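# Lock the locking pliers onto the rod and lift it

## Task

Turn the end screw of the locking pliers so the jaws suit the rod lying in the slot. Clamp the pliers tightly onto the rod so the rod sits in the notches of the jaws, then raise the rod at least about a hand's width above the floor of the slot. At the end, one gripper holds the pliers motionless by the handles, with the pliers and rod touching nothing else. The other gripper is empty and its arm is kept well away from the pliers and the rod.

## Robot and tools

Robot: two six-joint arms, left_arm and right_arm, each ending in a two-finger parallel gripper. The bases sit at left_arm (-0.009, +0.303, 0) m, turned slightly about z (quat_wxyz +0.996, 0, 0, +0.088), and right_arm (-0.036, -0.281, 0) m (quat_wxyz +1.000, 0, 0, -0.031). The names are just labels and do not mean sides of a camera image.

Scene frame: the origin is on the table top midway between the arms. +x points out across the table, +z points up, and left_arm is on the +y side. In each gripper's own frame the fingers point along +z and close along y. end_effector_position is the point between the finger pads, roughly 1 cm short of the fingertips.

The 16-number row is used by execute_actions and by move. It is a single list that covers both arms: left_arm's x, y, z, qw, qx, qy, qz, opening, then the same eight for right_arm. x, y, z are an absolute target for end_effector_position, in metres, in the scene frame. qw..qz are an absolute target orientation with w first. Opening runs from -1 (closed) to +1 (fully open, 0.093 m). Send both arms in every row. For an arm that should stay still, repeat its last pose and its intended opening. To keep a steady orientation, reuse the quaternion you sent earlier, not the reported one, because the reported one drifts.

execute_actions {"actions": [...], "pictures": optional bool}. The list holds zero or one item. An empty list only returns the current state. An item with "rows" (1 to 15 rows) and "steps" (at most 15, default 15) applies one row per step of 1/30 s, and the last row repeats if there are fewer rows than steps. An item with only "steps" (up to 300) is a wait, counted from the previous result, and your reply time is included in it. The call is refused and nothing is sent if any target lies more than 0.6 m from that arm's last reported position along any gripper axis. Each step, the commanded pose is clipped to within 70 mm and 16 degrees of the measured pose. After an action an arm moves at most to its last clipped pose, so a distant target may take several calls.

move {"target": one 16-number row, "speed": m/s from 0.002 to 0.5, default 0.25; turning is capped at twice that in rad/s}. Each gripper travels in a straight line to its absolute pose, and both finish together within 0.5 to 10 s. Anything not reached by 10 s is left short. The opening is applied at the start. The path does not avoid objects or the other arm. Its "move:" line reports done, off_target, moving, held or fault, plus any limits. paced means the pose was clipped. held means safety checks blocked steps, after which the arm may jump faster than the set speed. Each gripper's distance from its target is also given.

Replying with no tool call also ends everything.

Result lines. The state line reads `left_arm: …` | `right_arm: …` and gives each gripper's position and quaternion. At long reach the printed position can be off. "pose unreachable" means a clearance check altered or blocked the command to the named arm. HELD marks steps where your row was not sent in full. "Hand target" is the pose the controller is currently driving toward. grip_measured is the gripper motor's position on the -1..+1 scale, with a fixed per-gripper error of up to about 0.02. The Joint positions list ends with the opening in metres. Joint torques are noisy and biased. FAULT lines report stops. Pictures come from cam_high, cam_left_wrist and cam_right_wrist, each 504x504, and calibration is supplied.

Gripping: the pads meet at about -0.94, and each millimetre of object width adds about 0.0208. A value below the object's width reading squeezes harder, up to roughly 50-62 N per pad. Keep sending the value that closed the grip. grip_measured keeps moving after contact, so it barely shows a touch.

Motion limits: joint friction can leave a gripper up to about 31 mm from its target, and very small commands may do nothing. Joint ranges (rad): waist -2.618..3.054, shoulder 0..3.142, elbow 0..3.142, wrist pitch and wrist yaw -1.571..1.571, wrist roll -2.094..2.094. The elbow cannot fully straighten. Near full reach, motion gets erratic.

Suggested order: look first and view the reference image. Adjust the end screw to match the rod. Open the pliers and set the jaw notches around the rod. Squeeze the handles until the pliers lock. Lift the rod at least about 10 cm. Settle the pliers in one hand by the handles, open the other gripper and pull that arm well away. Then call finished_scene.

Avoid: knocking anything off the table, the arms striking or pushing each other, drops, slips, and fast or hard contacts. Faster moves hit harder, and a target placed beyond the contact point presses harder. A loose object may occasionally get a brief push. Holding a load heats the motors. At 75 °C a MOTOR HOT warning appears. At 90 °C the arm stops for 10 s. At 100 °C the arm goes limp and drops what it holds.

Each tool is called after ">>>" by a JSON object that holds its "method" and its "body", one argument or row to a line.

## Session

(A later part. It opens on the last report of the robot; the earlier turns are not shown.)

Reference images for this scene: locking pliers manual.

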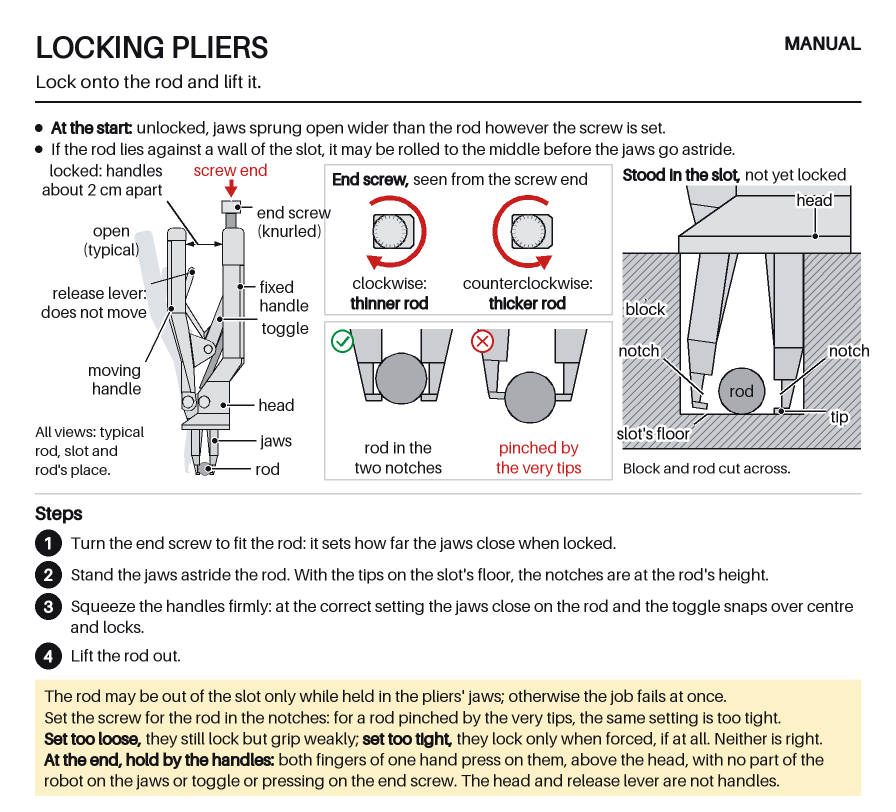

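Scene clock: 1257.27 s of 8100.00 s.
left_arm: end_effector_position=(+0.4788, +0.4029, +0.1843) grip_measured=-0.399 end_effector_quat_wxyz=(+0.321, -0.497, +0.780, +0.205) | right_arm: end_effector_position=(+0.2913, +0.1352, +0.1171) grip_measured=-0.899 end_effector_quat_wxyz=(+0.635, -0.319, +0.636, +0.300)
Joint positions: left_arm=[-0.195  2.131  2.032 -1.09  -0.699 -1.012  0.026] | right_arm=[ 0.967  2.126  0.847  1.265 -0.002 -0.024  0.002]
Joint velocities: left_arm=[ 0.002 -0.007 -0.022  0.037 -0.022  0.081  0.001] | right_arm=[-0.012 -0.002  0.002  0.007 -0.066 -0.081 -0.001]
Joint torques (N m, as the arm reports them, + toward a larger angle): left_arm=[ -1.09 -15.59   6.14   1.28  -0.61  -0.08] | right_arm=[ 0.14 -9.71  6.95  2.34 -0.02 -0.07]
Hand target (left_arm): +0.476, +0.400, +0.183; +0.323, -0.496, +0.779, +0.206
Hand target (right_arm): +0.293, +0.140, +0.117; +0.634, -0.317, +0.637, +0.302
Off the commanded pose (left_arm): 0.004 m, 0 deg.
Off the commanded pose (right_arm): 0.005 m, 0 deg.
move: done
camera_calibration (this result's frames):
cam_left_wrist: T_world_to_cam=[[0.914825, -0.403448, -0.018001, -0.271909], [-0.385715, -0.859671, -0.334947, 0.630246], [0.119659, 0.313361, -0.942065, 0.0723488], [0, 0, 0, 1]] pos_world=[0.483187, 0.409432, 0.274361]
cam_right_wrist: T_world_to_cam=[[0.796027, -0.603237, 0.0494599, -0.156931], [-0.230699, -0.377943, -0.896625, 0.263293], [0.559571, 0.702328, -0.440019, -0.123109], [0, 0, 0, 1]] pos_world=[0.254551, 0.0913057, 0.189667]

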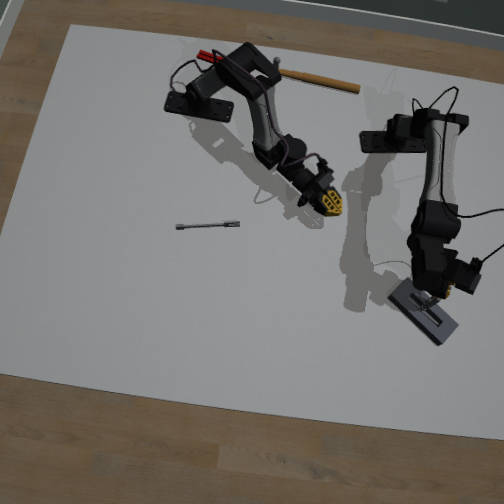

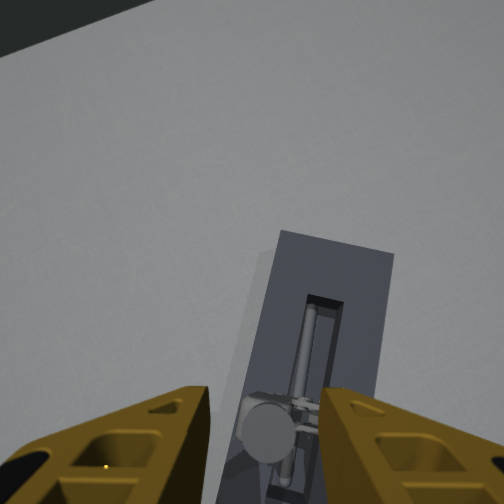

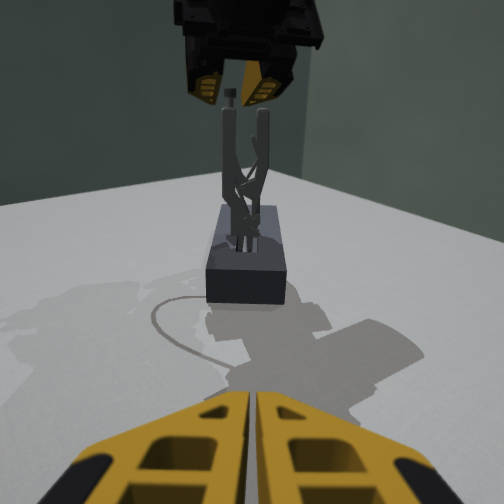

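Centered. Close and turn.

>>> {"method": "execute_actions", "body": {
  "actions": [
    {"rows":[[0.476,0.400,0.183,0.323,-0.496,0.779,0.206,-0.6,0.293,0.14,0.117,0.634,-0.317,0.637,0.302,-0.9],[0.476,0.400,0.183,0.323,-0.496,0.779,0.206,-0.65,0.293,0.14,0.117,0.634,-0.317,0.637,0.302,-0.9],[0.476,0.400,0.183,0.323,-0.496,0.779,0.206,-0.7,0.293,0.14,0.117,0.634,-0.317,0.637,0.302,-0.9],[0.476,0.400,0.183,0.323,-0.496,0.779,0.206,-0.75,0.293,0.14,0.117,0.634,-0.317,0.637,0.302,-0.9],[0.476,0.400,0.183,0.323,-0.496,0.779,0.206,-0.8,0.293,0.14,0.117,0.634,-0.317,0.637,0.302,-0.9],[0.476,0.400,0.183,0.323,-0.496,0.779,0.206,-0.85,0.293,0.14,0.117,0.634,-0.317,0.637,0.302,-0.9]],"steps":15}
  ],
  "pictures": false
}}

>>> {"method": "move", "body": {
  "target": [0.477,0.401,0.183,0.381,-0.080,0.920,0.033,-0.85,0.293,0.14,0.117,0.634,-0.317,0.637,0.302,-0.9],
  "speed": 0.15
}}

Scene clock: 1261.63 s of 8100.00 s.
left_arm: end_effector_position=(+0.4793, +0.4030, +0.1846) grip_measured=-0.835 end_effector_quat_wxyz=(+0.322, -0.497, +0.779, +0.204) | right_arm: end_effector_position=(+0.2913, +0.1352, +0.1171) grip_measured=-0.899 end_effector_quat_wxyz=(+0.635, -0.319, +0.636, +0.300)
Joint positions: left_arm=[-0.195  2.131  2.032 -1.087 -0.699 -1.012  0.005] | right_arm=[ 0.967  2.126  0.847  1.265 -0.002 -0.024  0.002]
Joint velocities: left_arm=[0.002 0.002 0.007 0.037 0.022 0.022 0.001] | right_arm=[ 0.002 -0.007  0.007  0.037 -0.125 -0.007 -0.   ]
Joint torques (N m, as the arm reports them, + toward a larger angle): left_arm=[ -0.98 -15.63   5.93   1.25  -0.61  -0.03] | right_arm=[ 0.13 -9.74  6.94  2.35 -0.02 -0.07]
Hand target (left_arm): +0.476, +0.400, +0.183; +0.323, -0.496, +0.779, +0.206
Hand target (right_arm): +0.293, +0.140, +0.117; +0.634, -0.317, +0.637, +0.302
Off the commanded pose (left_arm): 0.005 m, 0 deg.
Off the commanded pose (right_arm): 0.005 m, 0 deg.
Steps of this call (steps 1 to 116: nothing new was sent; steps 117 to 131: all 15 steps of this action). Readings (end_effector_position):
117: left_arm (+0.4790, +0.4030, +0.1844) | right_arm (+0.2913, +0.1352, +0.1171)
118: left_arm (+0.4790, +0.4030, +0.1844) | right_arm (+0.2913, +0.1352, +0.1171)
120: left_arm (+0.4791, +0.4030, +0.1845) | right_arm (+0.2913, +0.1352, +0.1171)
124: left_arm (+0.4793, +0.4030, +0.1846) | right_arm (+0.2913, +0.1352, +0.1171)
131: the state above

Scene clock: 1265.60 s of 8100.00 s.
left_arm: end_effector_position=(+0.4801, +0.4049, +0.1876) grip_measured=-0.837 end_effector_quat_wxyz=(+0.383, -0.093, +0.918, +0.046) | right_arm: end_effector_position=(+0.2913, +0.1352, +0.1171) grip_measured=-0.899 end_effector_quat_wxyz=(+0.635, -0.319, +0.636, +0.300)
Joint positions: left_arm=[ 0.023  1.781  1.487 -0.486 -0.015  0.004  0.005] | right_arm=[ 0.967  2.126  0.847  1.265 -0.002 -0.024  0.002]
Joint velocities: left_arm=[ 0.017 -0.002 -0.012 -0.051  0.022  0.037 -0.   ] | right_arm=[ 0.012 -0.017 -0.012 -0.007  0.066  0.022 -0.   ]
Joint torques (N m, as the arm reports them, + toward a larger angle): left_arm=[  0.06 -12.94   7.28   2.26   0.19   0.32] | right_arm=[ 0.14 -9.72  6.95  2.34 -0.03 -0.08]
Hand target (left_arm): +0.477, +0.402, +0.186; +0.384, -0.078, +0.919, +0.039
Hand target (right_arm): +0.293, +0.140, +0.117; +0.634, -0.317, +0.637, +0.302
Off the commanded pose (left_arm): 0.007 m, 2 deg.
Off the commanded pose (right_arm): 0.005 m, 0 deg.
move: done
camera_calibration (this result's frames):
cam_left_wrist: T_world_to_cam=[[0.226803, -0.973481, -0.0299299, 0.291122], [-0.916433, -0.202907, -0.344935, 0.624319], [0.329714, 0.105661, -0.938149, 0.0572128], [0, 0, 0, 1]] pos_world=[0.487255, 0.404035, 0.277737]
cam_right_wrist: T_world_to_cam=[[0.796027, -0.603237, 0.0494599, -0.156931], [-0.230699, -0.377943, -0.896625, 0.263293], [0.559571, 0.702328, -0.440019, -0.123109], [0, 0, 0, 1]] pos_world=[0.254551, 0.0913057, 0.189667]

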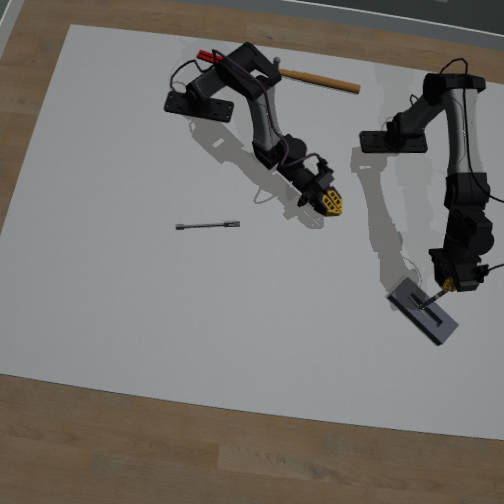

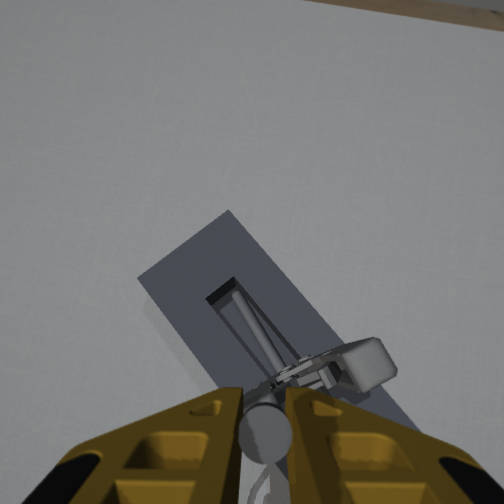

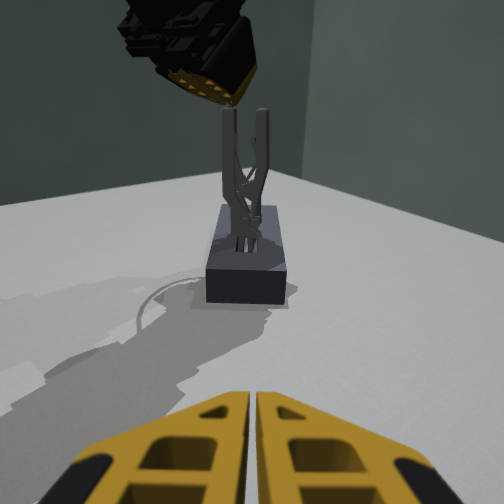

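>>> {"method": "move", "body": {
  "target": [0.477,0.401,0.183,0.383,-0.016,0.924,0.007,-0.85,0.293,0.14,0.117,0.634,-0.317,0.637,0.302,-0.9],
  "speed": 0.1
}}

>>> {"method": "zoom_image", "body": {
  "camera": "cam_left_wrist",
  "region": [150,260,410,504]
}}

Scene clock: 1269.80 s of 8100.00 s.
left_arm: end_effector_position=(+0.4791, +0.4053, +0.1879) grip_measured=-0.837 end_effector_quat_wxyz=(+0.386, -0.033, +0.922, +0.018) | right_arm: end_effector_position=(+0.2913, +0.1352, +0.1171) grip_measured=-0.899 end_effector_quat_wxyz=(+0.635, -0.319, +0.636, +0.300)
Joint positions: left_arm=[ 0.068  1.781  1.487 -0.489  0.115  0.124  0.005] | right_arm=[ 0.967  2.126  0.847  1.265 -0.002 -0.024  0.002]
Joint velocities: left_arm=[ 0.007  0.007  0.002  0.037  0.022  0.022 -0.001] | right_arm=[ 0.012 -0.007  0.002  0.11   0.022 -0.066 -0.001]
Joint torques (N m, as the arm reports them, + toward a larger angle): left_arm=[ -0.08 -11.63   8.35   2.12   0.34   0.33] | right_arm=[ 0.13 -9.76  7.    2.34 -0.02 -0.06]
Hand target (left_arm): +0.477, +0.401, +0.183; +0.383, -0.016, +0.923, +0.008
Hand target (right_arm): +0.293, +0.140, +0.117; +0.634, -0.317, +0.637, +0.302
Off the commanded pose (left_arm): 0.007 m, 2 deg.
Off the commanded pose (right_arm): 0.005 m, 0 deg.
move: done
camera_calibration (this result's frames):
cam_left_wrist: T_world_to_cam=[[0.09647, -0.995036, -0.024433, 0.361866], [-0.933841, -0.081988, -0.348164, 0.583482], [0.344433, 0.056404, -0.937115, 0.0704667], [0, 0, 0, 1]] pos_world=[0.4857, 0.403934, 0.278025]
cam_right_wrist: T_world_to_cam=[[0.796027, -0.603237, 0.0494599, -0.156931], [-0.230699, -0.377943, -0.896625, 0.263293], [0.559571, 0.702328, -0.440019, -0.123109], [0, 0, 0, 1]] pos_world=[0.254551, 0.0913057, 0.189667]

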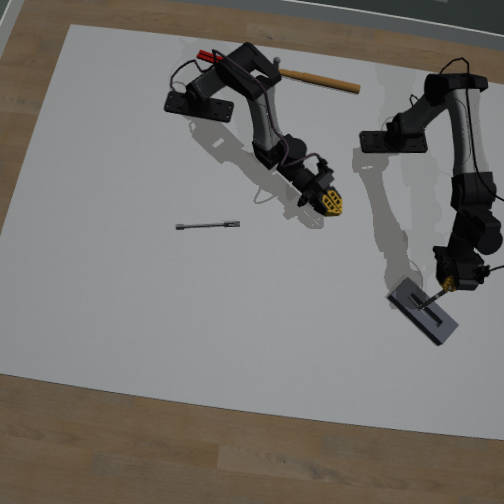

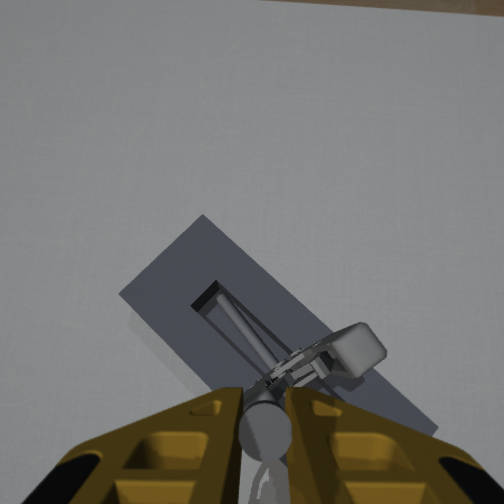

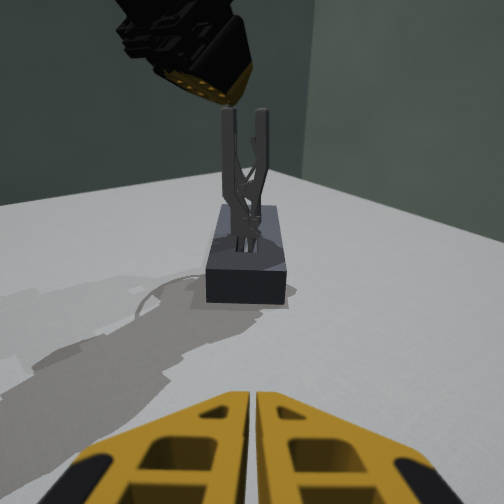

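Region (150, 260, 410, 504) of cam_left_wrist's 504x504 image, scaled by 1.938, with more detail than that image has; it fills the top 473 rows of this view, and the rest is white.

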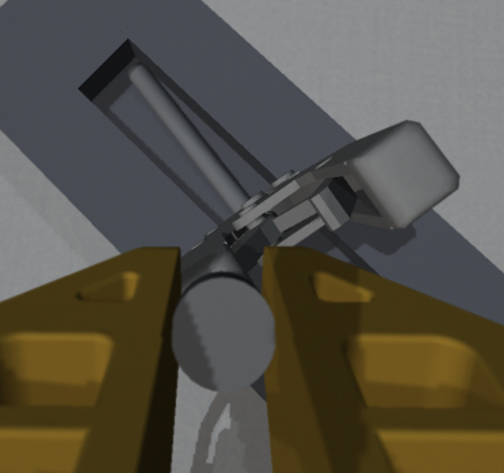

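>>> {"method": "move", "body": {
  "target": [0.477,0.401,0.183,0.379,-0.128,0.915,0.053,-0.85,0.293,0.14,0.117,0.634,-0.317,0.637,0.302,-0.9],
  "speed": 0.1
}}

Scene clock: 1274.40 s of 8100.00 s.
left_arm: end_effector_position=(+0.4798, +0.4047, +0.1877) grip_measured=-0.837 end_effector_quat_wxyz=(+0.382, -0.126, +0.914, +0.053) | right_arm: end_effector_position=(+0.2913, +0.1352, +0.1171) grip_measured=-0.899 end_effector_quat_wxyz=(+0.635, -0.319, +0.636, +0.300)
Joint positions: left_arm=[ 0.006  1.781  1.487 -0.487 -0.065 -0.064  0.005] | right_arm=[ 0.967  2.126  0.847  1.265 -0.002 -0.024  0.002]
Joint velocities: left_arm=[ 0.002  0.017  0.002  0.066 -0.037 -0.007 -0.   ] | right_arm=[-0.002 -0.002 -0.007  0.081  0.007 -0.007  0.001]
Joint torques (N m, as the arm reports them, + toward a larger angle): left_arm=[ -0.98 -12.04   8.13   2.14  -0.22  -0.06] | right_arm=[ 0.13 -9.74  6.91  2.35 -0.02 -0.06]
Hand target (left_arm): +0.477, +0.401, +0.183; +0.378, -0.128, +0.915, +0.052
Hand target (right_arm): +0.293, +0.140, +0.117; +0.634, -0.317, +0.637, +0.302
Off the commanded pose (left_arm): 0.007 m, 0 deg.
Off the commanded pose (right_arm): 0.005 m, 0 deg.
move: done
camera_calibration (this result's frames):
cam_left_wrist: T_world_to_cam=[[0.29043, -0.956744, -0.0170595, 0.251257], [-0.89961, -0.266924, -0.345621, 0.641992], [0.326118, 0.115726, -0.938219, 0.0550293], [0, 0, 0, 1]] pos_world=[0.486624, 0.405384, 0.277802]
cam_right_wrist: T_world_to_cam=[[0.796027, -0.603237, 0.0494599, -0.156931], [-0.230699, -0.377943, -0.896625, 0.263293], [0.559571, 0.702328, -0.440019, -0.123109], [0, 0, 0, 1]] pos_world=[0.254551, 0.0913057, 0.189667]

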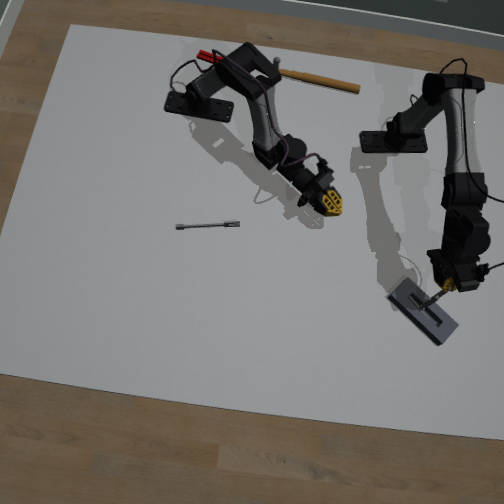

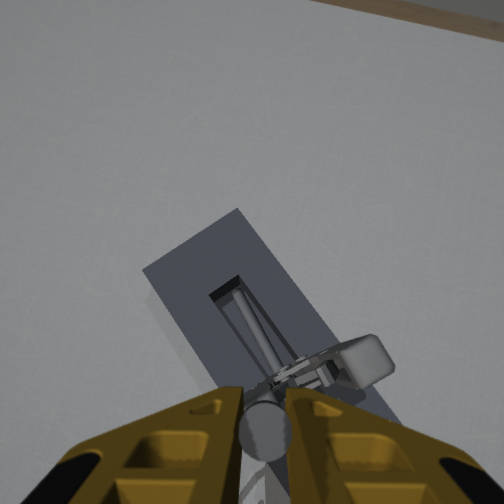

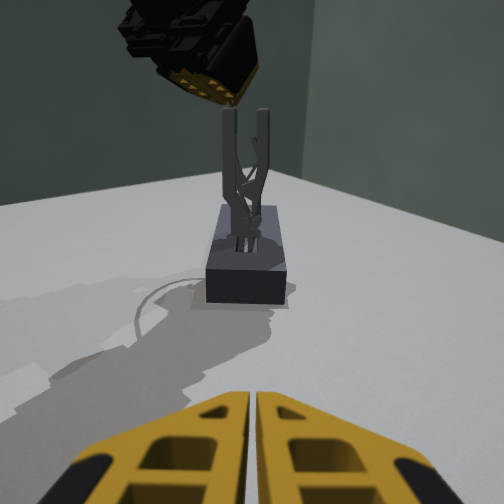

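>>> {"method": "move", "body": {
  "target": [0.477,0.401,0.183,0.379,-0.128,0.915,0.053,-0.4,0.293,0.14,0.117,0.634,-0.317,0.637,0.302,-0.9],
  "speed": 0.1
}}

>>> {"method": "move", "body": {
  "target": [0.478,0.402,0.215,0.379,-0.128,0.915,0.053,-0.4,0.293,0.14,0.117,0.634,-0.317,0.637,0.302,-0.9],
  "speed": 0.08
}}

>>> {"method": "move", "body": {
  "target": [0.514,0.378,0.205,0.270,-0.418,0.857,0.132,0,0.293,0.14,0.117,0.634,-0.317,0.637,0.302,-0.9],
  "speed": 0.2
}}

Scene clock: 1280.73 s of 8100.00 s.
left_arm: end_effector_position=(+0.4797, +0.4052, +0.1877) grip_measured=-0.401 end_effector_quat_wxyz=(+0.382, -0.127, +0.914, +0.053) | right_arm: end_effector_position=(+0.2913, +0.1352, +0.1171) grip_measured=-0.899 end_effector_quat_wxyz=(+0.635, -0.319, +0.636, +0.300)
Joint positions: left_arm=[ 0.006  1.781  1.487 -0.487 -0.068 -0.066  0.026] | right_arm=[ 0.967  2.126  0.847  1.265 -0.002 -0.024  0.002]
Joint velocities: left_arm=[ 0.007 -0.002  0.017 -0.095  0.007 -0.022 -0.   ] | right_arm=[-0.002  0.012  0.002  0.022 -0.081 -0.095  0.001]
Joint torques (N m, as the arm reports them, + toward a larger angle): left_arm=[ -1.02 -12.1    7.78   2.2   -0.17  -0.08] | right_arm=[ 0.12 -9.75  6.95  2.33 -0.02 -0.07]
Hand target (left_arm): +0.477, +0.401, +0.183; +0.379, -0.128, +0.915, +0.053
Hand target (right_arm): +0.293, +0.140, +0.117; +0.634, -0.317, +0.637, +0.302
Off the commanded pose (left_arm): 0.007 m, 0 deg.
Off the commanded pose (right_arm): 0.005 m, 0 deg.
move: done
camera_calibration (this result's frames):
cam_left_wrist: T_world_to_cam=[[0.294041, -0.955631, -0.0175653, 0.249682], [-0.898578, -0.270129, -0.345815, 0.642869], [0.325727, 0.117468, -0.938138, 0.0544983], [0, 0, 0, 1]] pos_world=[0.4865, 0.40586, 0.277827]
cam_right_wrist: T_world_to_cam=[[0.796027, -0.603237, 0.0494599, -0.156931], [-0.230699, -0.377943, -0.896625, 0.263293], [0.559571, 0.702328, -0.440019, -0.123109], [0, 0, 0, 1]] pos_world=[0.254551, 0.0913057, 0.189667]

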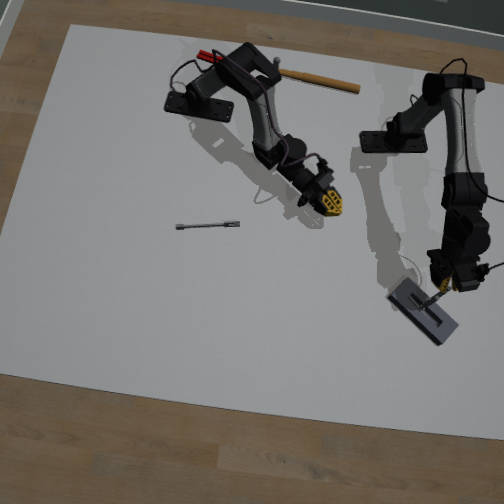

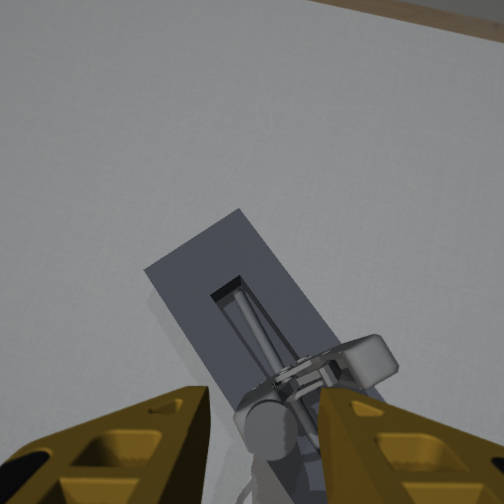

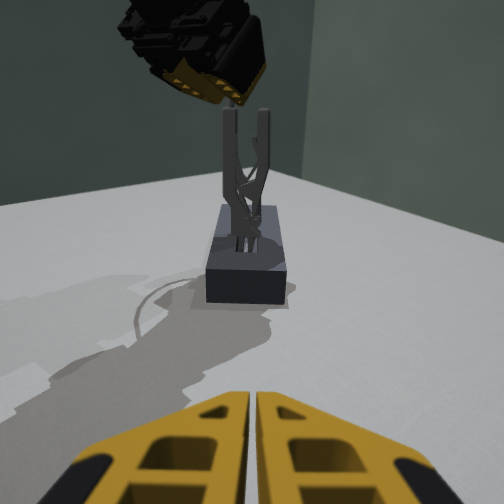

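Scene clock: 1281.70 s of 8100.00 s.
left_arm: end_effector_position=(+0.4760, +0.4045, +0.2043) grip_measured=-0.401 end_effector_quat_wxyz=(+0.371, -0.128, +0.918, +0.053) | right_arm: end_effector_position=(+0.2913, +0.1352, +0.1171) grip_measured=-0.899 end_effector_quat_wxyz=(+0.635, -0.319, +0.636, +0.300)
Joint positions: left_arm=[ 0.006  1.781  1.569 -0.592 -0.068 -0.066  0.026] | right_arm=[ 0.967  2.126  0.847  1.265 -0.002 -0.024  0.002]
Joint velocities: left_arm=[-0.002  0.007 -0.002 -0.037  0.022 -0.022 -0.002] | right_arm=[ 0.007  0.002 -0.007  0.022 -0.007 -0.022  0.   ]
Joint torques (N m, as the arm reports them, + toward a larger angle): left_arm=[ -0.8  -12.    12.04   1.9   -0.16  -0.02] | right_arm=[ 0.18 -9.75  6.92  2.34 -0.02 -0.07]
Hand target (left_arm): +0.478, +0.402, +0.215; +0.379, -0.128, +0.915, +0.053
Hand target (right_arm): +0.293, +0.140, +0.117; +0.634, -0.317, +0.637, +0.302
Off the commanded pose (left_arm): 0.011 m, 1 deg.
Off the commanded pose (right_arm): 0.005 m, 0 deg.
move: off_target (left_arm)
camera_calibration (this result's frames):
cam_left_wrist: T_world_to_cam=[[0.293608, -0.955711, -0.020251, 0.251194], [-0.906242, -0.271545, -0.32402, 0.644899], [0.304171, 0.113487, -0.945833, 0.0848224], [0, 0, 0, 1]] pos_world=[0.484882, 0.405561, 0.294275]
cam_right_wrist: T_world_to_cam=[[0.796027, -0.603237, 0.0494599, -0.156931], [-0.230699, -0.377943, -0.896625, 0.263293], [0.559571, 0.702328, -0.440019, -0.123109], [0, 0, 0, 1]] pos_world=[0.254551, 0.0913057, 0.189667]

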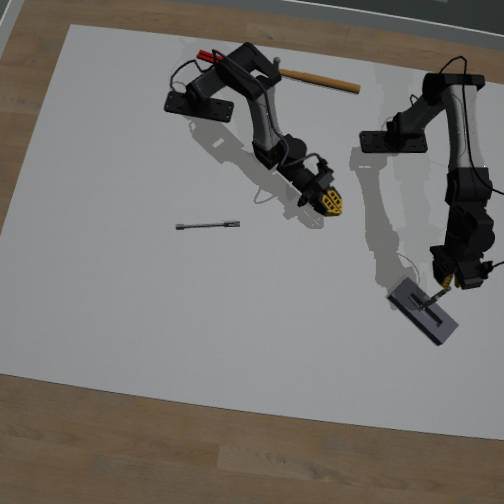

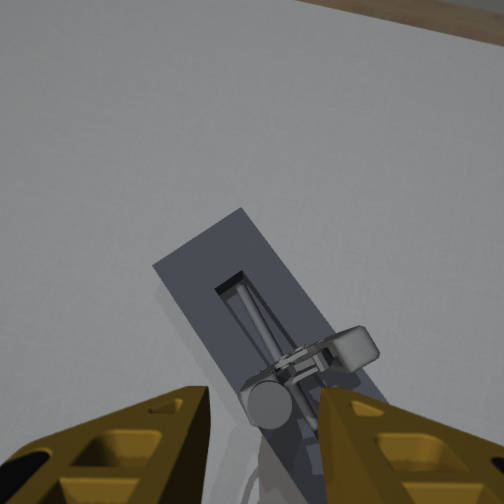

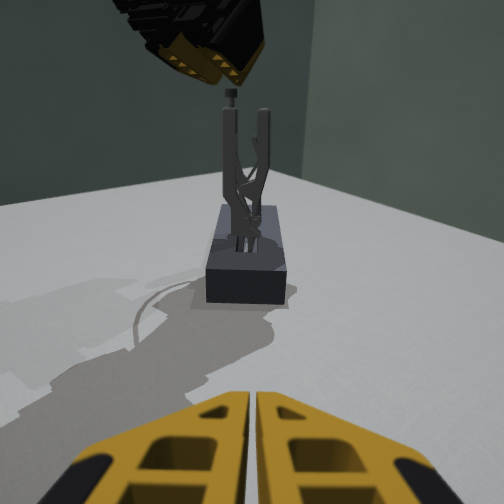

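Scene clock: 1284.20 s of 8100.00 s.
left_arm: end_effector_position=(+0.5123, +0.3801, +0.2054) grip_measured=-0.001 end_effector_quat_wxyz=(+0.269, -0.418, +0.859, +0.125) | right_arm: end_effector_position=(+0.2913, +0.1352, +0.1171) grip_measured=-0.899 end_effector_quat_wxyz=(+0.635, -0.319, +0.636, +0.300)
Joint positions: left_arm=[-0.171  2.34   2.547 -1.365 -0.452 -0.804  0.045] | right_arm=[ 0.967  2.126  0.847  1.265 -0.002 -0.024  0.002]
Joint velocities: left_arm=[ 0.002  0.027 -0.002 -0.081 -0.051 -0.022 -0.   ] | right_arm=[ 0.017 -0.007 -0.007  0.007 -0.022  0.037  0.   ]
Joint torques (N m, as the arm reports them, + toward a larger angle): left_arm=[ -0.75 -13.78  10.72   1.18  -0.49  -0.04] | right_arm=[ 0.12 -9.73  6.98  2.34 -0.02 -0.07]
Hand target (left_arm): +0.514, +0.378, +0.203; +0.267, -0.419, +0.858, +0.128
Hand target (right_arm): +0.293, +0.140, +0.117; +0.634, -0.317, +0.637, +0.302
Off the commanded pose (left_arm): 0.003 m, 1 deg.
Off the commanded pose (right_arm): 0.005 m, 0 deg.
move: done
camera_calibration (this result's frames):
cam_left_wrist: T_world_to_cam=[[0.795615, -0.605715, -0.010327, -0.174988], [-0.599065, -0.784116, -0.162122, 0.67568], [0.0901019, 0.135173, -0.986717, 0.187442], [0, 0, 0, 1]] pos_world=[0.52711, 0.398482, 0.292687]
cam_right_wrist: T_world_to_cam=[[0.796027, -0.603237, 0.0494599, -0.156931], [-0.230699, -0.377943, -0.896625, 0.263293], [0.559571, 0.702328, -0.440019, -0.123109], [0, 0, 0, 1]] pos_world=[0.254551, 0.0913057, 0.189667]

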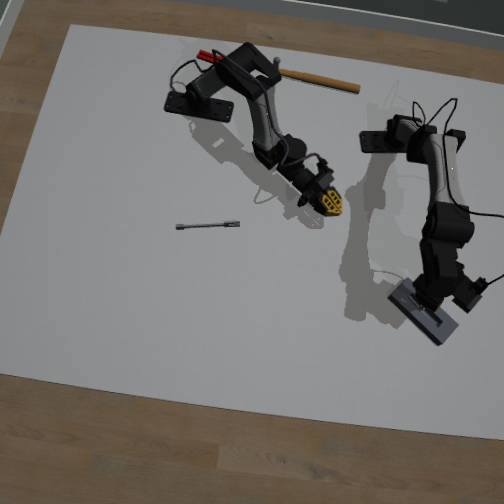

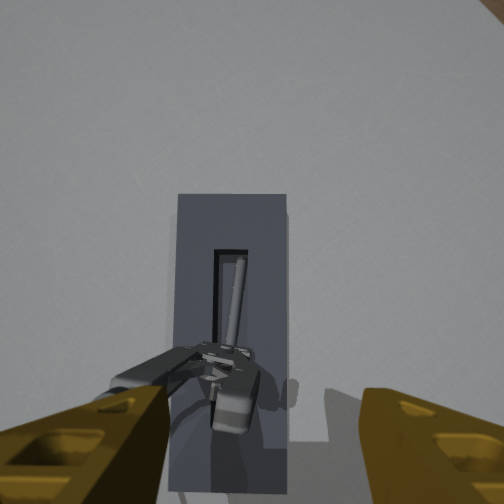

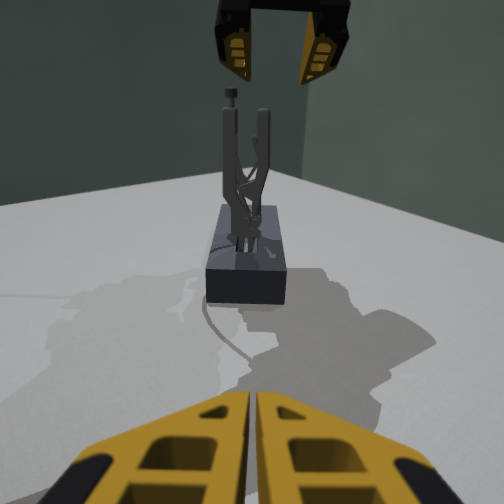

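>>> {"method": "move", "body": {
  "target": [0.513,0.373,0.163,0.270,-0.418,0.857,0.132,0,0.293,0.14,0.117,0.634,-0.317,0.637,0.302,-0.9],
  "speed": 0.03
}}

>>> {"method": "zoom_image", "body": {
  "camera": "cam_right_wrist",
  "region": [180,60,360,260]
}}

Scene clock: 1288.67 s of 8100.00 s.
left_arm: end_effector_position=(+0.5151, +0.3792, +0.1754) grip_measured=-0.001 end_effector_quat_wxyz=(+0.279, -0.418, +0.854, +0.137) | right_arm: end_effector_position=(+0.2913, +0.1352, +0.1171) grip_measured=-0.899 end_effector_quat_wxyz=(+0.635, -0.319, +0.636, +0.300)
Joint positions: left_arm=[-0.183  2.261  2.269 -1.159 -0.488 -0.811  0.045] | right_arm=[ 0.967  2.126  0.847  1.265 -0.002 -0.024  0.002]
Joint velocities: left_arm=[-0.012 -0.007 -0.037  0.022 -0.095 -0.007 -0.   ] | right_arm=[-0.007  0.027 -0.012  0.022 -0.051  0.007 -0.   ]
Joint torques (N m, as the arm reports them, + toward a larger angle): left_arm=[ -0.84 -15.42   5.43   1.44  -0.26  -0.13] | right_arm=[ 0.16 -9.74  6.97  2.34 -0.02 -0.07]
Hand target (left_arm): +0.514, +0.373, +0.163; +0.269, -0.418, +0.857, +0.132
Hand target (right_arm): +0.293, +0.140, +0.117; +0.634, -0.317, +0.637, +0.302
Off the commanded pose (left_arm): 0.014 m, 1 deg.
Off the commanded pose (right_arm): 0.005 m, 0 deg.
move: off_target (left_arm)
camera_calibration (this result's frames):
cam_left_wrist: T_world_to_cam=[[0.800799, -0.598588, -0.0203088, -0.181733], [-0.590658, -0.783665, -0.192333, 0.672556], [0.0992127, 0.166015, -0.98112, 0.140272], [0, 0, 0, 1]] pos_world=[0.528866, 0.394988, 0.263287]
cam_right_wrist: T_world_to_cam=[[0.796027, -0.603237, 0.0494599, -0.156931], [-0.230699, -0.377943, -0.896625, 0.263293], [0.559571, 0.702328, -0.440019, -0.123109], [0, 0, 0, 1]] pos_world=[0.254551, 0.0913057, 0.189667]

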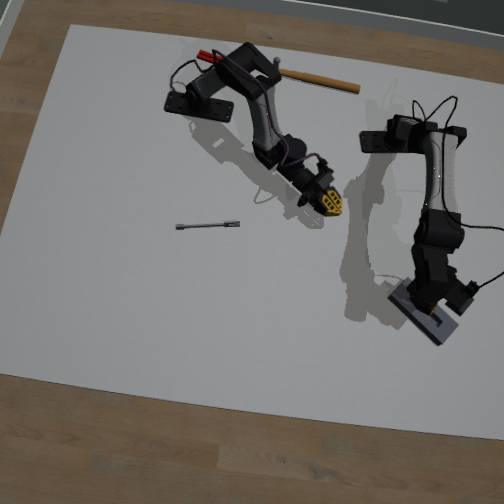

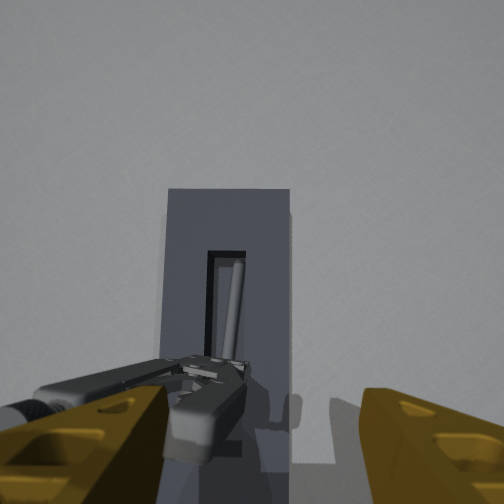

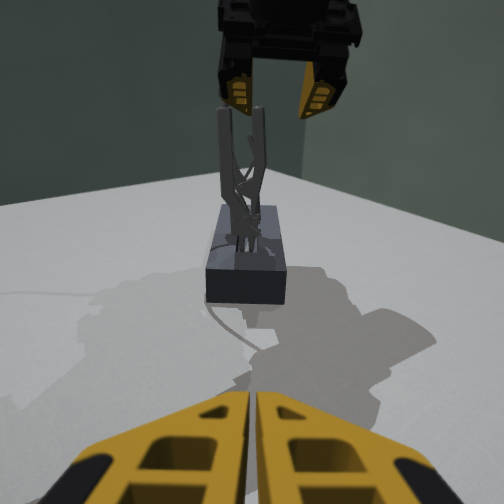

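Region (180, 60, 360, 260) of cam_right_wrist's 504x504 image, scaled by 2.520, with more detail than that image has; it fills the left 454 columns of this view, and the rest is white.

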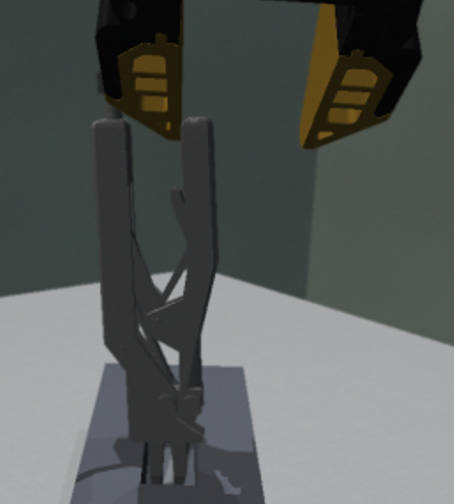

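>>> {"method": "move", "body": {
  "target": [0.521,0.371,0.165,0.270,-0.418,0.857,0.132,0,0.293,0.14,0.117,0.634,-0.317,0.637,0.302,-0.9],
  "speed": 0.015
}}

>>> {"method": "zoom_image", "body": {
  "camera": "cam_right_wrist",
  "region": [180,60,360,260]
}}

Scene clock: 1292.33 s of 8100.00 s.
left_arm: end_effector_position=(+0.5163, +0.3784, +0.1753) grip_measured=-0.001 end_effector_quat_wxyz=(+0.279, -0.417, +0.854, +0.139) | right_arm: end_effector_position=(+0.2913, +0.1352, +0.1171) grip_measured=-0.899 end_effector_quat_wxyz=(+0.635, -0.319, +0.636, +0.300)
Joint positions: left_arm=[-0.185  2.274  2.289 -1.171 -0.493 -0.812  0.045] | right_arm=[ 0.967  2.126  0.847  1.265 -0.002 -0.024  0.002]
Joint velocities: left_arm=[ 0.002  0.007 -0.012 -0.081 -0.022  0.037  0.   ] | right_arm=[ 0.002  0.012 -0.002 -0.007  0.051  0.037 -0.   ]
Joint torques (N m, as the arm reports them, + toward a larger angle): left_arm=[ -0.81 -12.76  10.82   1.26  -0.26  -0.15] | right_arm=[ 0.09 -9.72  6.97  2.34 -0.01 -0.06]
Hand target (left_arm): +0.521, +0.371, +0.165; +0.270, -0.418, +0.857, +0.132
Hand target (right_arm): +0.293, +0.140, +0.117; +0.634, -0.317, +0.637, +0.302
Off the commanded pose (left_arm): 0.013 m, 1 deg.
Off the commanded pose (right_arm): 0.005 m, 0 deg.
move: off_target (left_arm)
camera_calibration (this result's frames):
cam_left_wrist: T_world_to_cam=[[0.800887, -0.598304, -0.0247511, -0.182571], [-0.591045, -0.783181, -0.193114, 0.672815], [0.0961563, 0.169291, -0.980864, 0.140517], [0, 0, 0, 1]] pos_world=[0.530371, 0.393915, 0.263239]
cam_right_wrist: T_world_to_cam=[[0.796027, -0.603237, 0.0494599, -0.156931], [-0.230699, -0.377943, -0.896625, 0.263293], [0.559571, 0.702328, -0.440019, -0.123109], [0, 0, 0, 1]] pos_world=[0.254551, 0.0913057, 0.189667]

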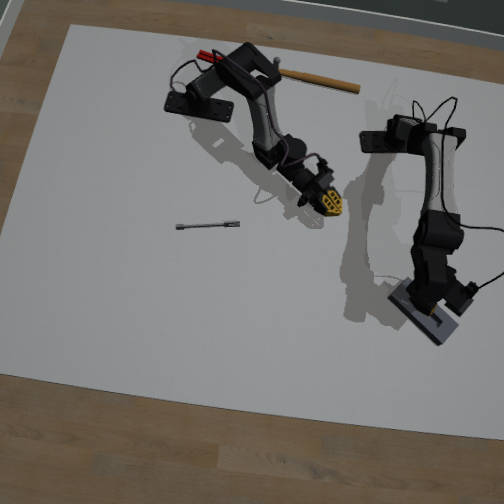

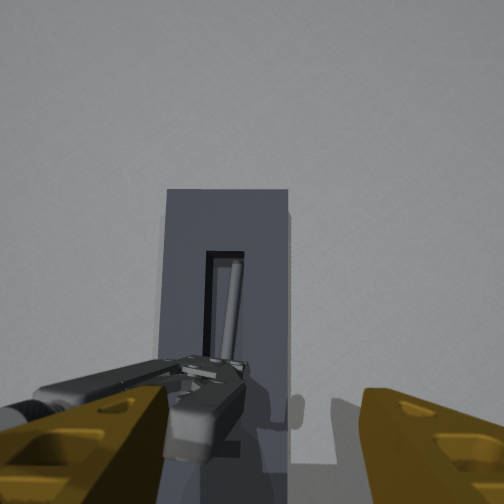

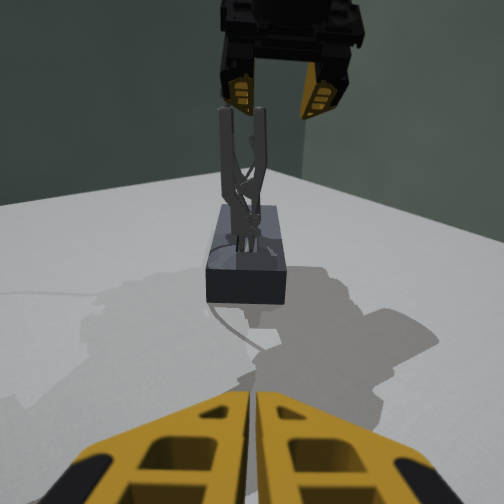

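Region (180, 60, 360, 260) of cam_right_wrist's 504x504 image, scaled by 2.520, with more detail than that image has; it fills the left 454 columns of this view, and the rest is white.

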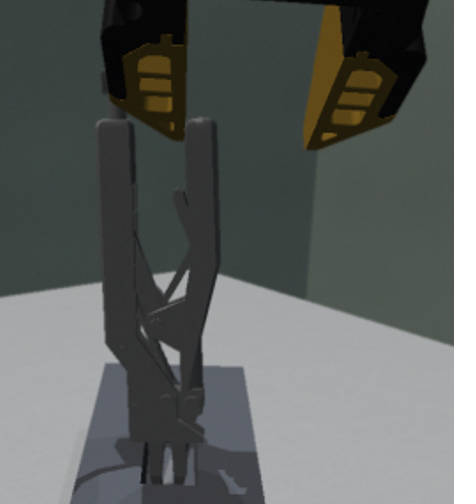

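Wedged with ~7 mm engagement. Push along u.

>>> {"method": "move", "body": {
  "target": [0.536,0.360,0.166,0.270,-0.418,0.857,0.132,0,0.293,0.14,0.117,0.634,-0.317,0.637,0.302,-0.9],
  "speed": 0.012
}}

>>> {"method": "zoom_image", "body": {
  "camera": "cam_right_wrist",
  "region": [180,60,360,260]
}}

Scene clock: 1297.90 s of 8100.00 s.
left_arm: end_effector_position=(+0.5260, +0.3712, +0.1747) grip_measured=-0.001 end_effector_quat_wxyz=(+0.269, -0.416, +0.855, +0.149) | right_arm: end_effector_position=(+0.2913, +0.1352, +0.1171) grip_measured=-0.899 end_effector_quat_wxyz=(+0.635, -0.319, +0.636, +0.300)
Joint positions: left_arm=[-0.204  2.398  2.513 -1.306 -0.511 -0.833  0.045] | right_arm=[ 0.967  2.126  0.847  1.265 -0.002 -0.024  0.002]
Joint velocities: left_arm=[-0.022  0.002 -0.002  0.022 -0.081 -0.037  0.   ] | right_arm=[ 0.012 -0.002 -0.022 -0.037 -0.037  0.051 -0.001]
Joint torques (N m, as the arm reports them, + toward a larger angle): left_arm=[ -1.33 -13.39  10.77   1.43  -0.17  -0.15] | right_arm=[ 0.13 -9.69  6.94  2.34 -0.02 -0.07]
Hand target (left_arm): +0.535, +0.360, +0.166; +0.271, -0.418, +0.857, +0.131
Hand target (right_arm): +0.293, +0.140, +0.117; +0.634, -0.317, +0.637, +0.302
Off the commanded pose (left_arm): 0.017 m, 2 deg.
Off the commanded pose (right_arm): 0.005 m, 0 deg.
move: off_target (left_arm)
camera_calibration (this result's frames):
cam_left_wrist: T_world_to_cam=[[0.803057, -0.593683, -0.0513856, -0.192829], [-0.591783, -0.784414, -0.185709, 0.672312], [0.0699448, 0.179544, -0.98126, 0.150278], [0, 0, 0, 1]] pos_world=[0.542205, 0.38591, 0.262408]
cam_right_wrist: T_world_to_cam=[[0.796027, -0.603237, 0.0494599, -0.156931], [-0.230699, -0.377943, -0.896625, 0.263293], [0.559571, 0.702328, -0.440019, -0.123109], [0, 0, 0, 1]] pos_world=[0.254551, 0.0913057, 0.189667]

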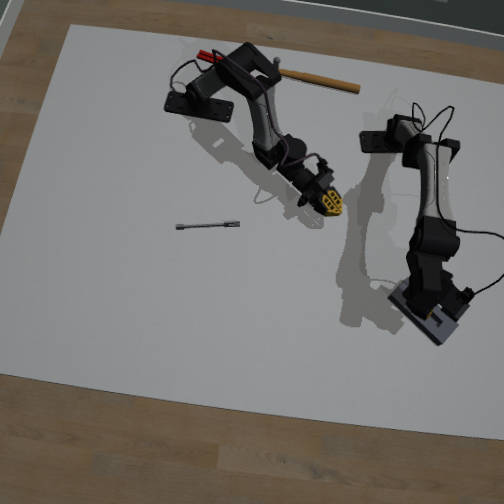

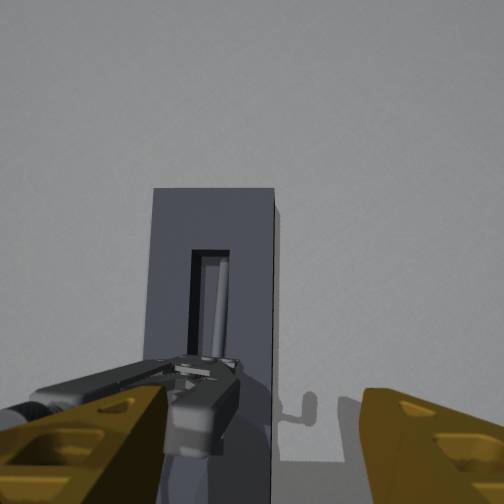

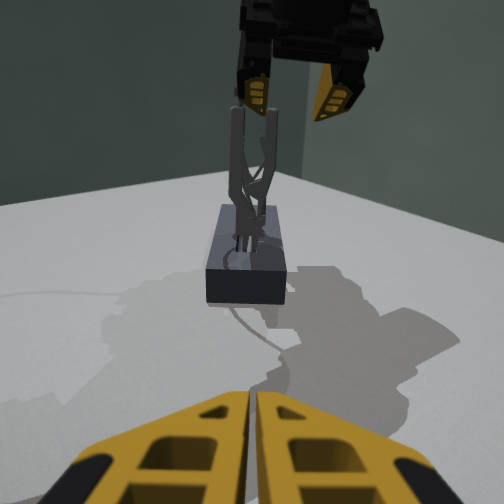

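Region (180, 60, 360, 260) of cam_right_wrist's 504x504 image, scaled by 2.520, with more detail than that image has; it fills the left 454 columns of this view, and the rest is white.

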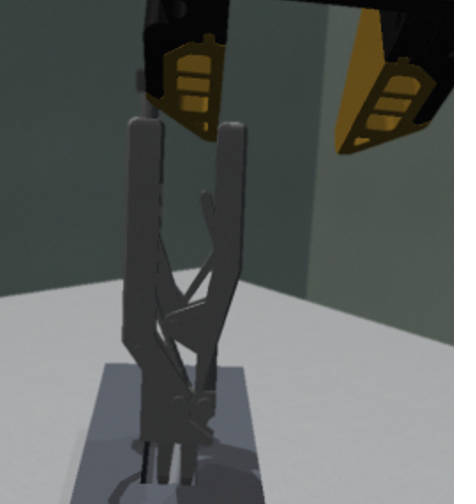

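>>> {"method": "move", "body": {
  "target": [0.548,0.350,0.162,0.270,-0.418,0.857,0.132,0,0.293,0.14,0.117,0.634,-0.317,0.637,0.302,-0.9],
  "speed": 0.012
}}

>>> {"method": "zoom_image", "body": {
  "camera": "cam_right_wrist",
  "region": [180,60,360,260]
}}

Scene clock: 1303.40 s of 8100.00 s.
left_arm: end_effector_position=(+0.5310, +0.3672, +0.1735) grip_measured=-0.001 end_effector_quat_wxyz=(+0.264, -0.412, +0.857, +0.165) | right_arm: end_effector_position=(+0.2913, +0.1352, +0.1171) grip_measured=-0.899 end_effector_quat_wxyz=(+0.635, -0.319, +0.636, +0.300)
Joint positions: left_arm=[-0.218  2.529  2.755 -1.445 -0.538 -0.84   0.045] | right_arm=[ 0.967  2.126  0.847  1.265 -0.002 -0.024  0.002]
Joint velocities: left_arm=[ 0.007  0.042  0.061 -0.051 -0.037 -0.051  0.   ] | right_arm=[ 0.012 -0.007 -0.002 -0.007 -0.022  0.11  -0.001]
Joint torques (N m, as the arm reports them, + toward a larger angle): left_arm=[ -1.57 -13.55  10.17   1.75   0.04  -0.24] | right_arm=[ 0.13 -9.7   6.9   2.34 -0.02 -0.07]
Hand target (left_arm): +0.546, +0.350, +0.162; +0.273, -0.417, +0.857, +0.131
Hand target (right_arm): +0.293, +0.140, +0.117; +0.634, -0.317, +0.637, +0.302
Off the commanded pose (left_arm): 0.027 m, 4 deg.
Off the commanded pose (right_arm): 0.005 m, 0 deg.
move: off_target (left_arm)
camera_calibration (this result's frames):
cam_left_wrist: T_world_to_cam=[[0.801697, -0.59169, -0.084767, -0.193459], [-0.595915, -0.780136, -0.190453, 0.673357], [0.0465595, 0.2032, -0.97803, 0.152633], [0, 0, 0, 1]] pos_world=[0.549252, 0.379828, 0.261123]
cam_right_wrist: T_world_to_cam=[[0.796027, -0.603237, 0.0494599, -0.156931], [-0.230699, -0.377943, -0.896625, 0.263293], [0.559571, 0.702328, -0.440019, -0.123109], [0, 0, 0, 1]] pos_world=[0.254551, 0.0913057, 0.189667]

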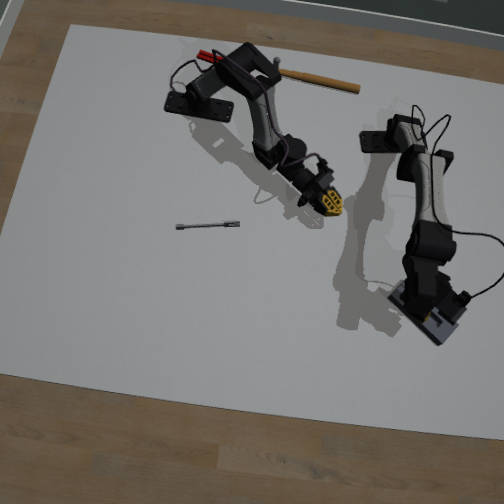

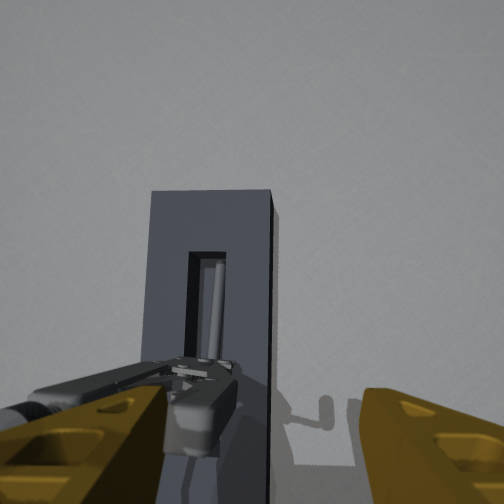

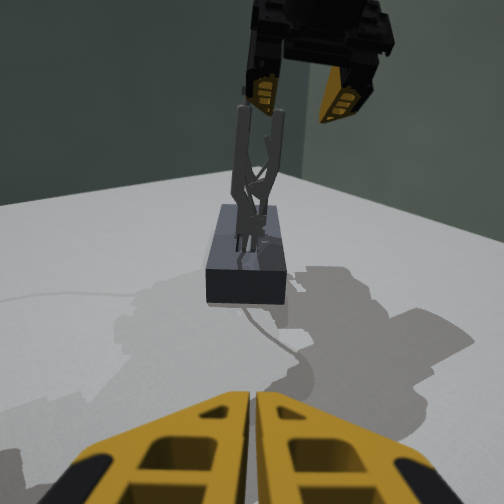

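Region (180, 60, 360, 260) of cam_right_wrist's 504x504 image, scaled by 2.520, with more detail than that image has; it fills the left 454 columns of this view, and the rest is white.

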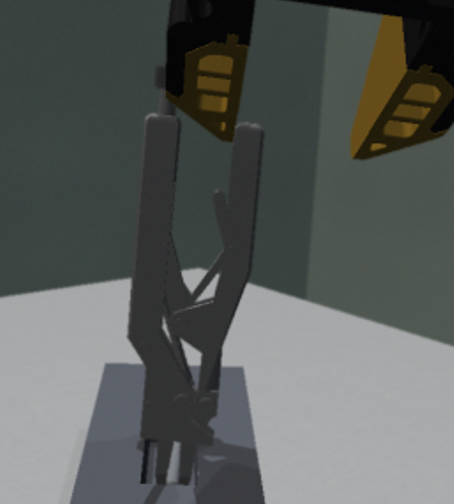

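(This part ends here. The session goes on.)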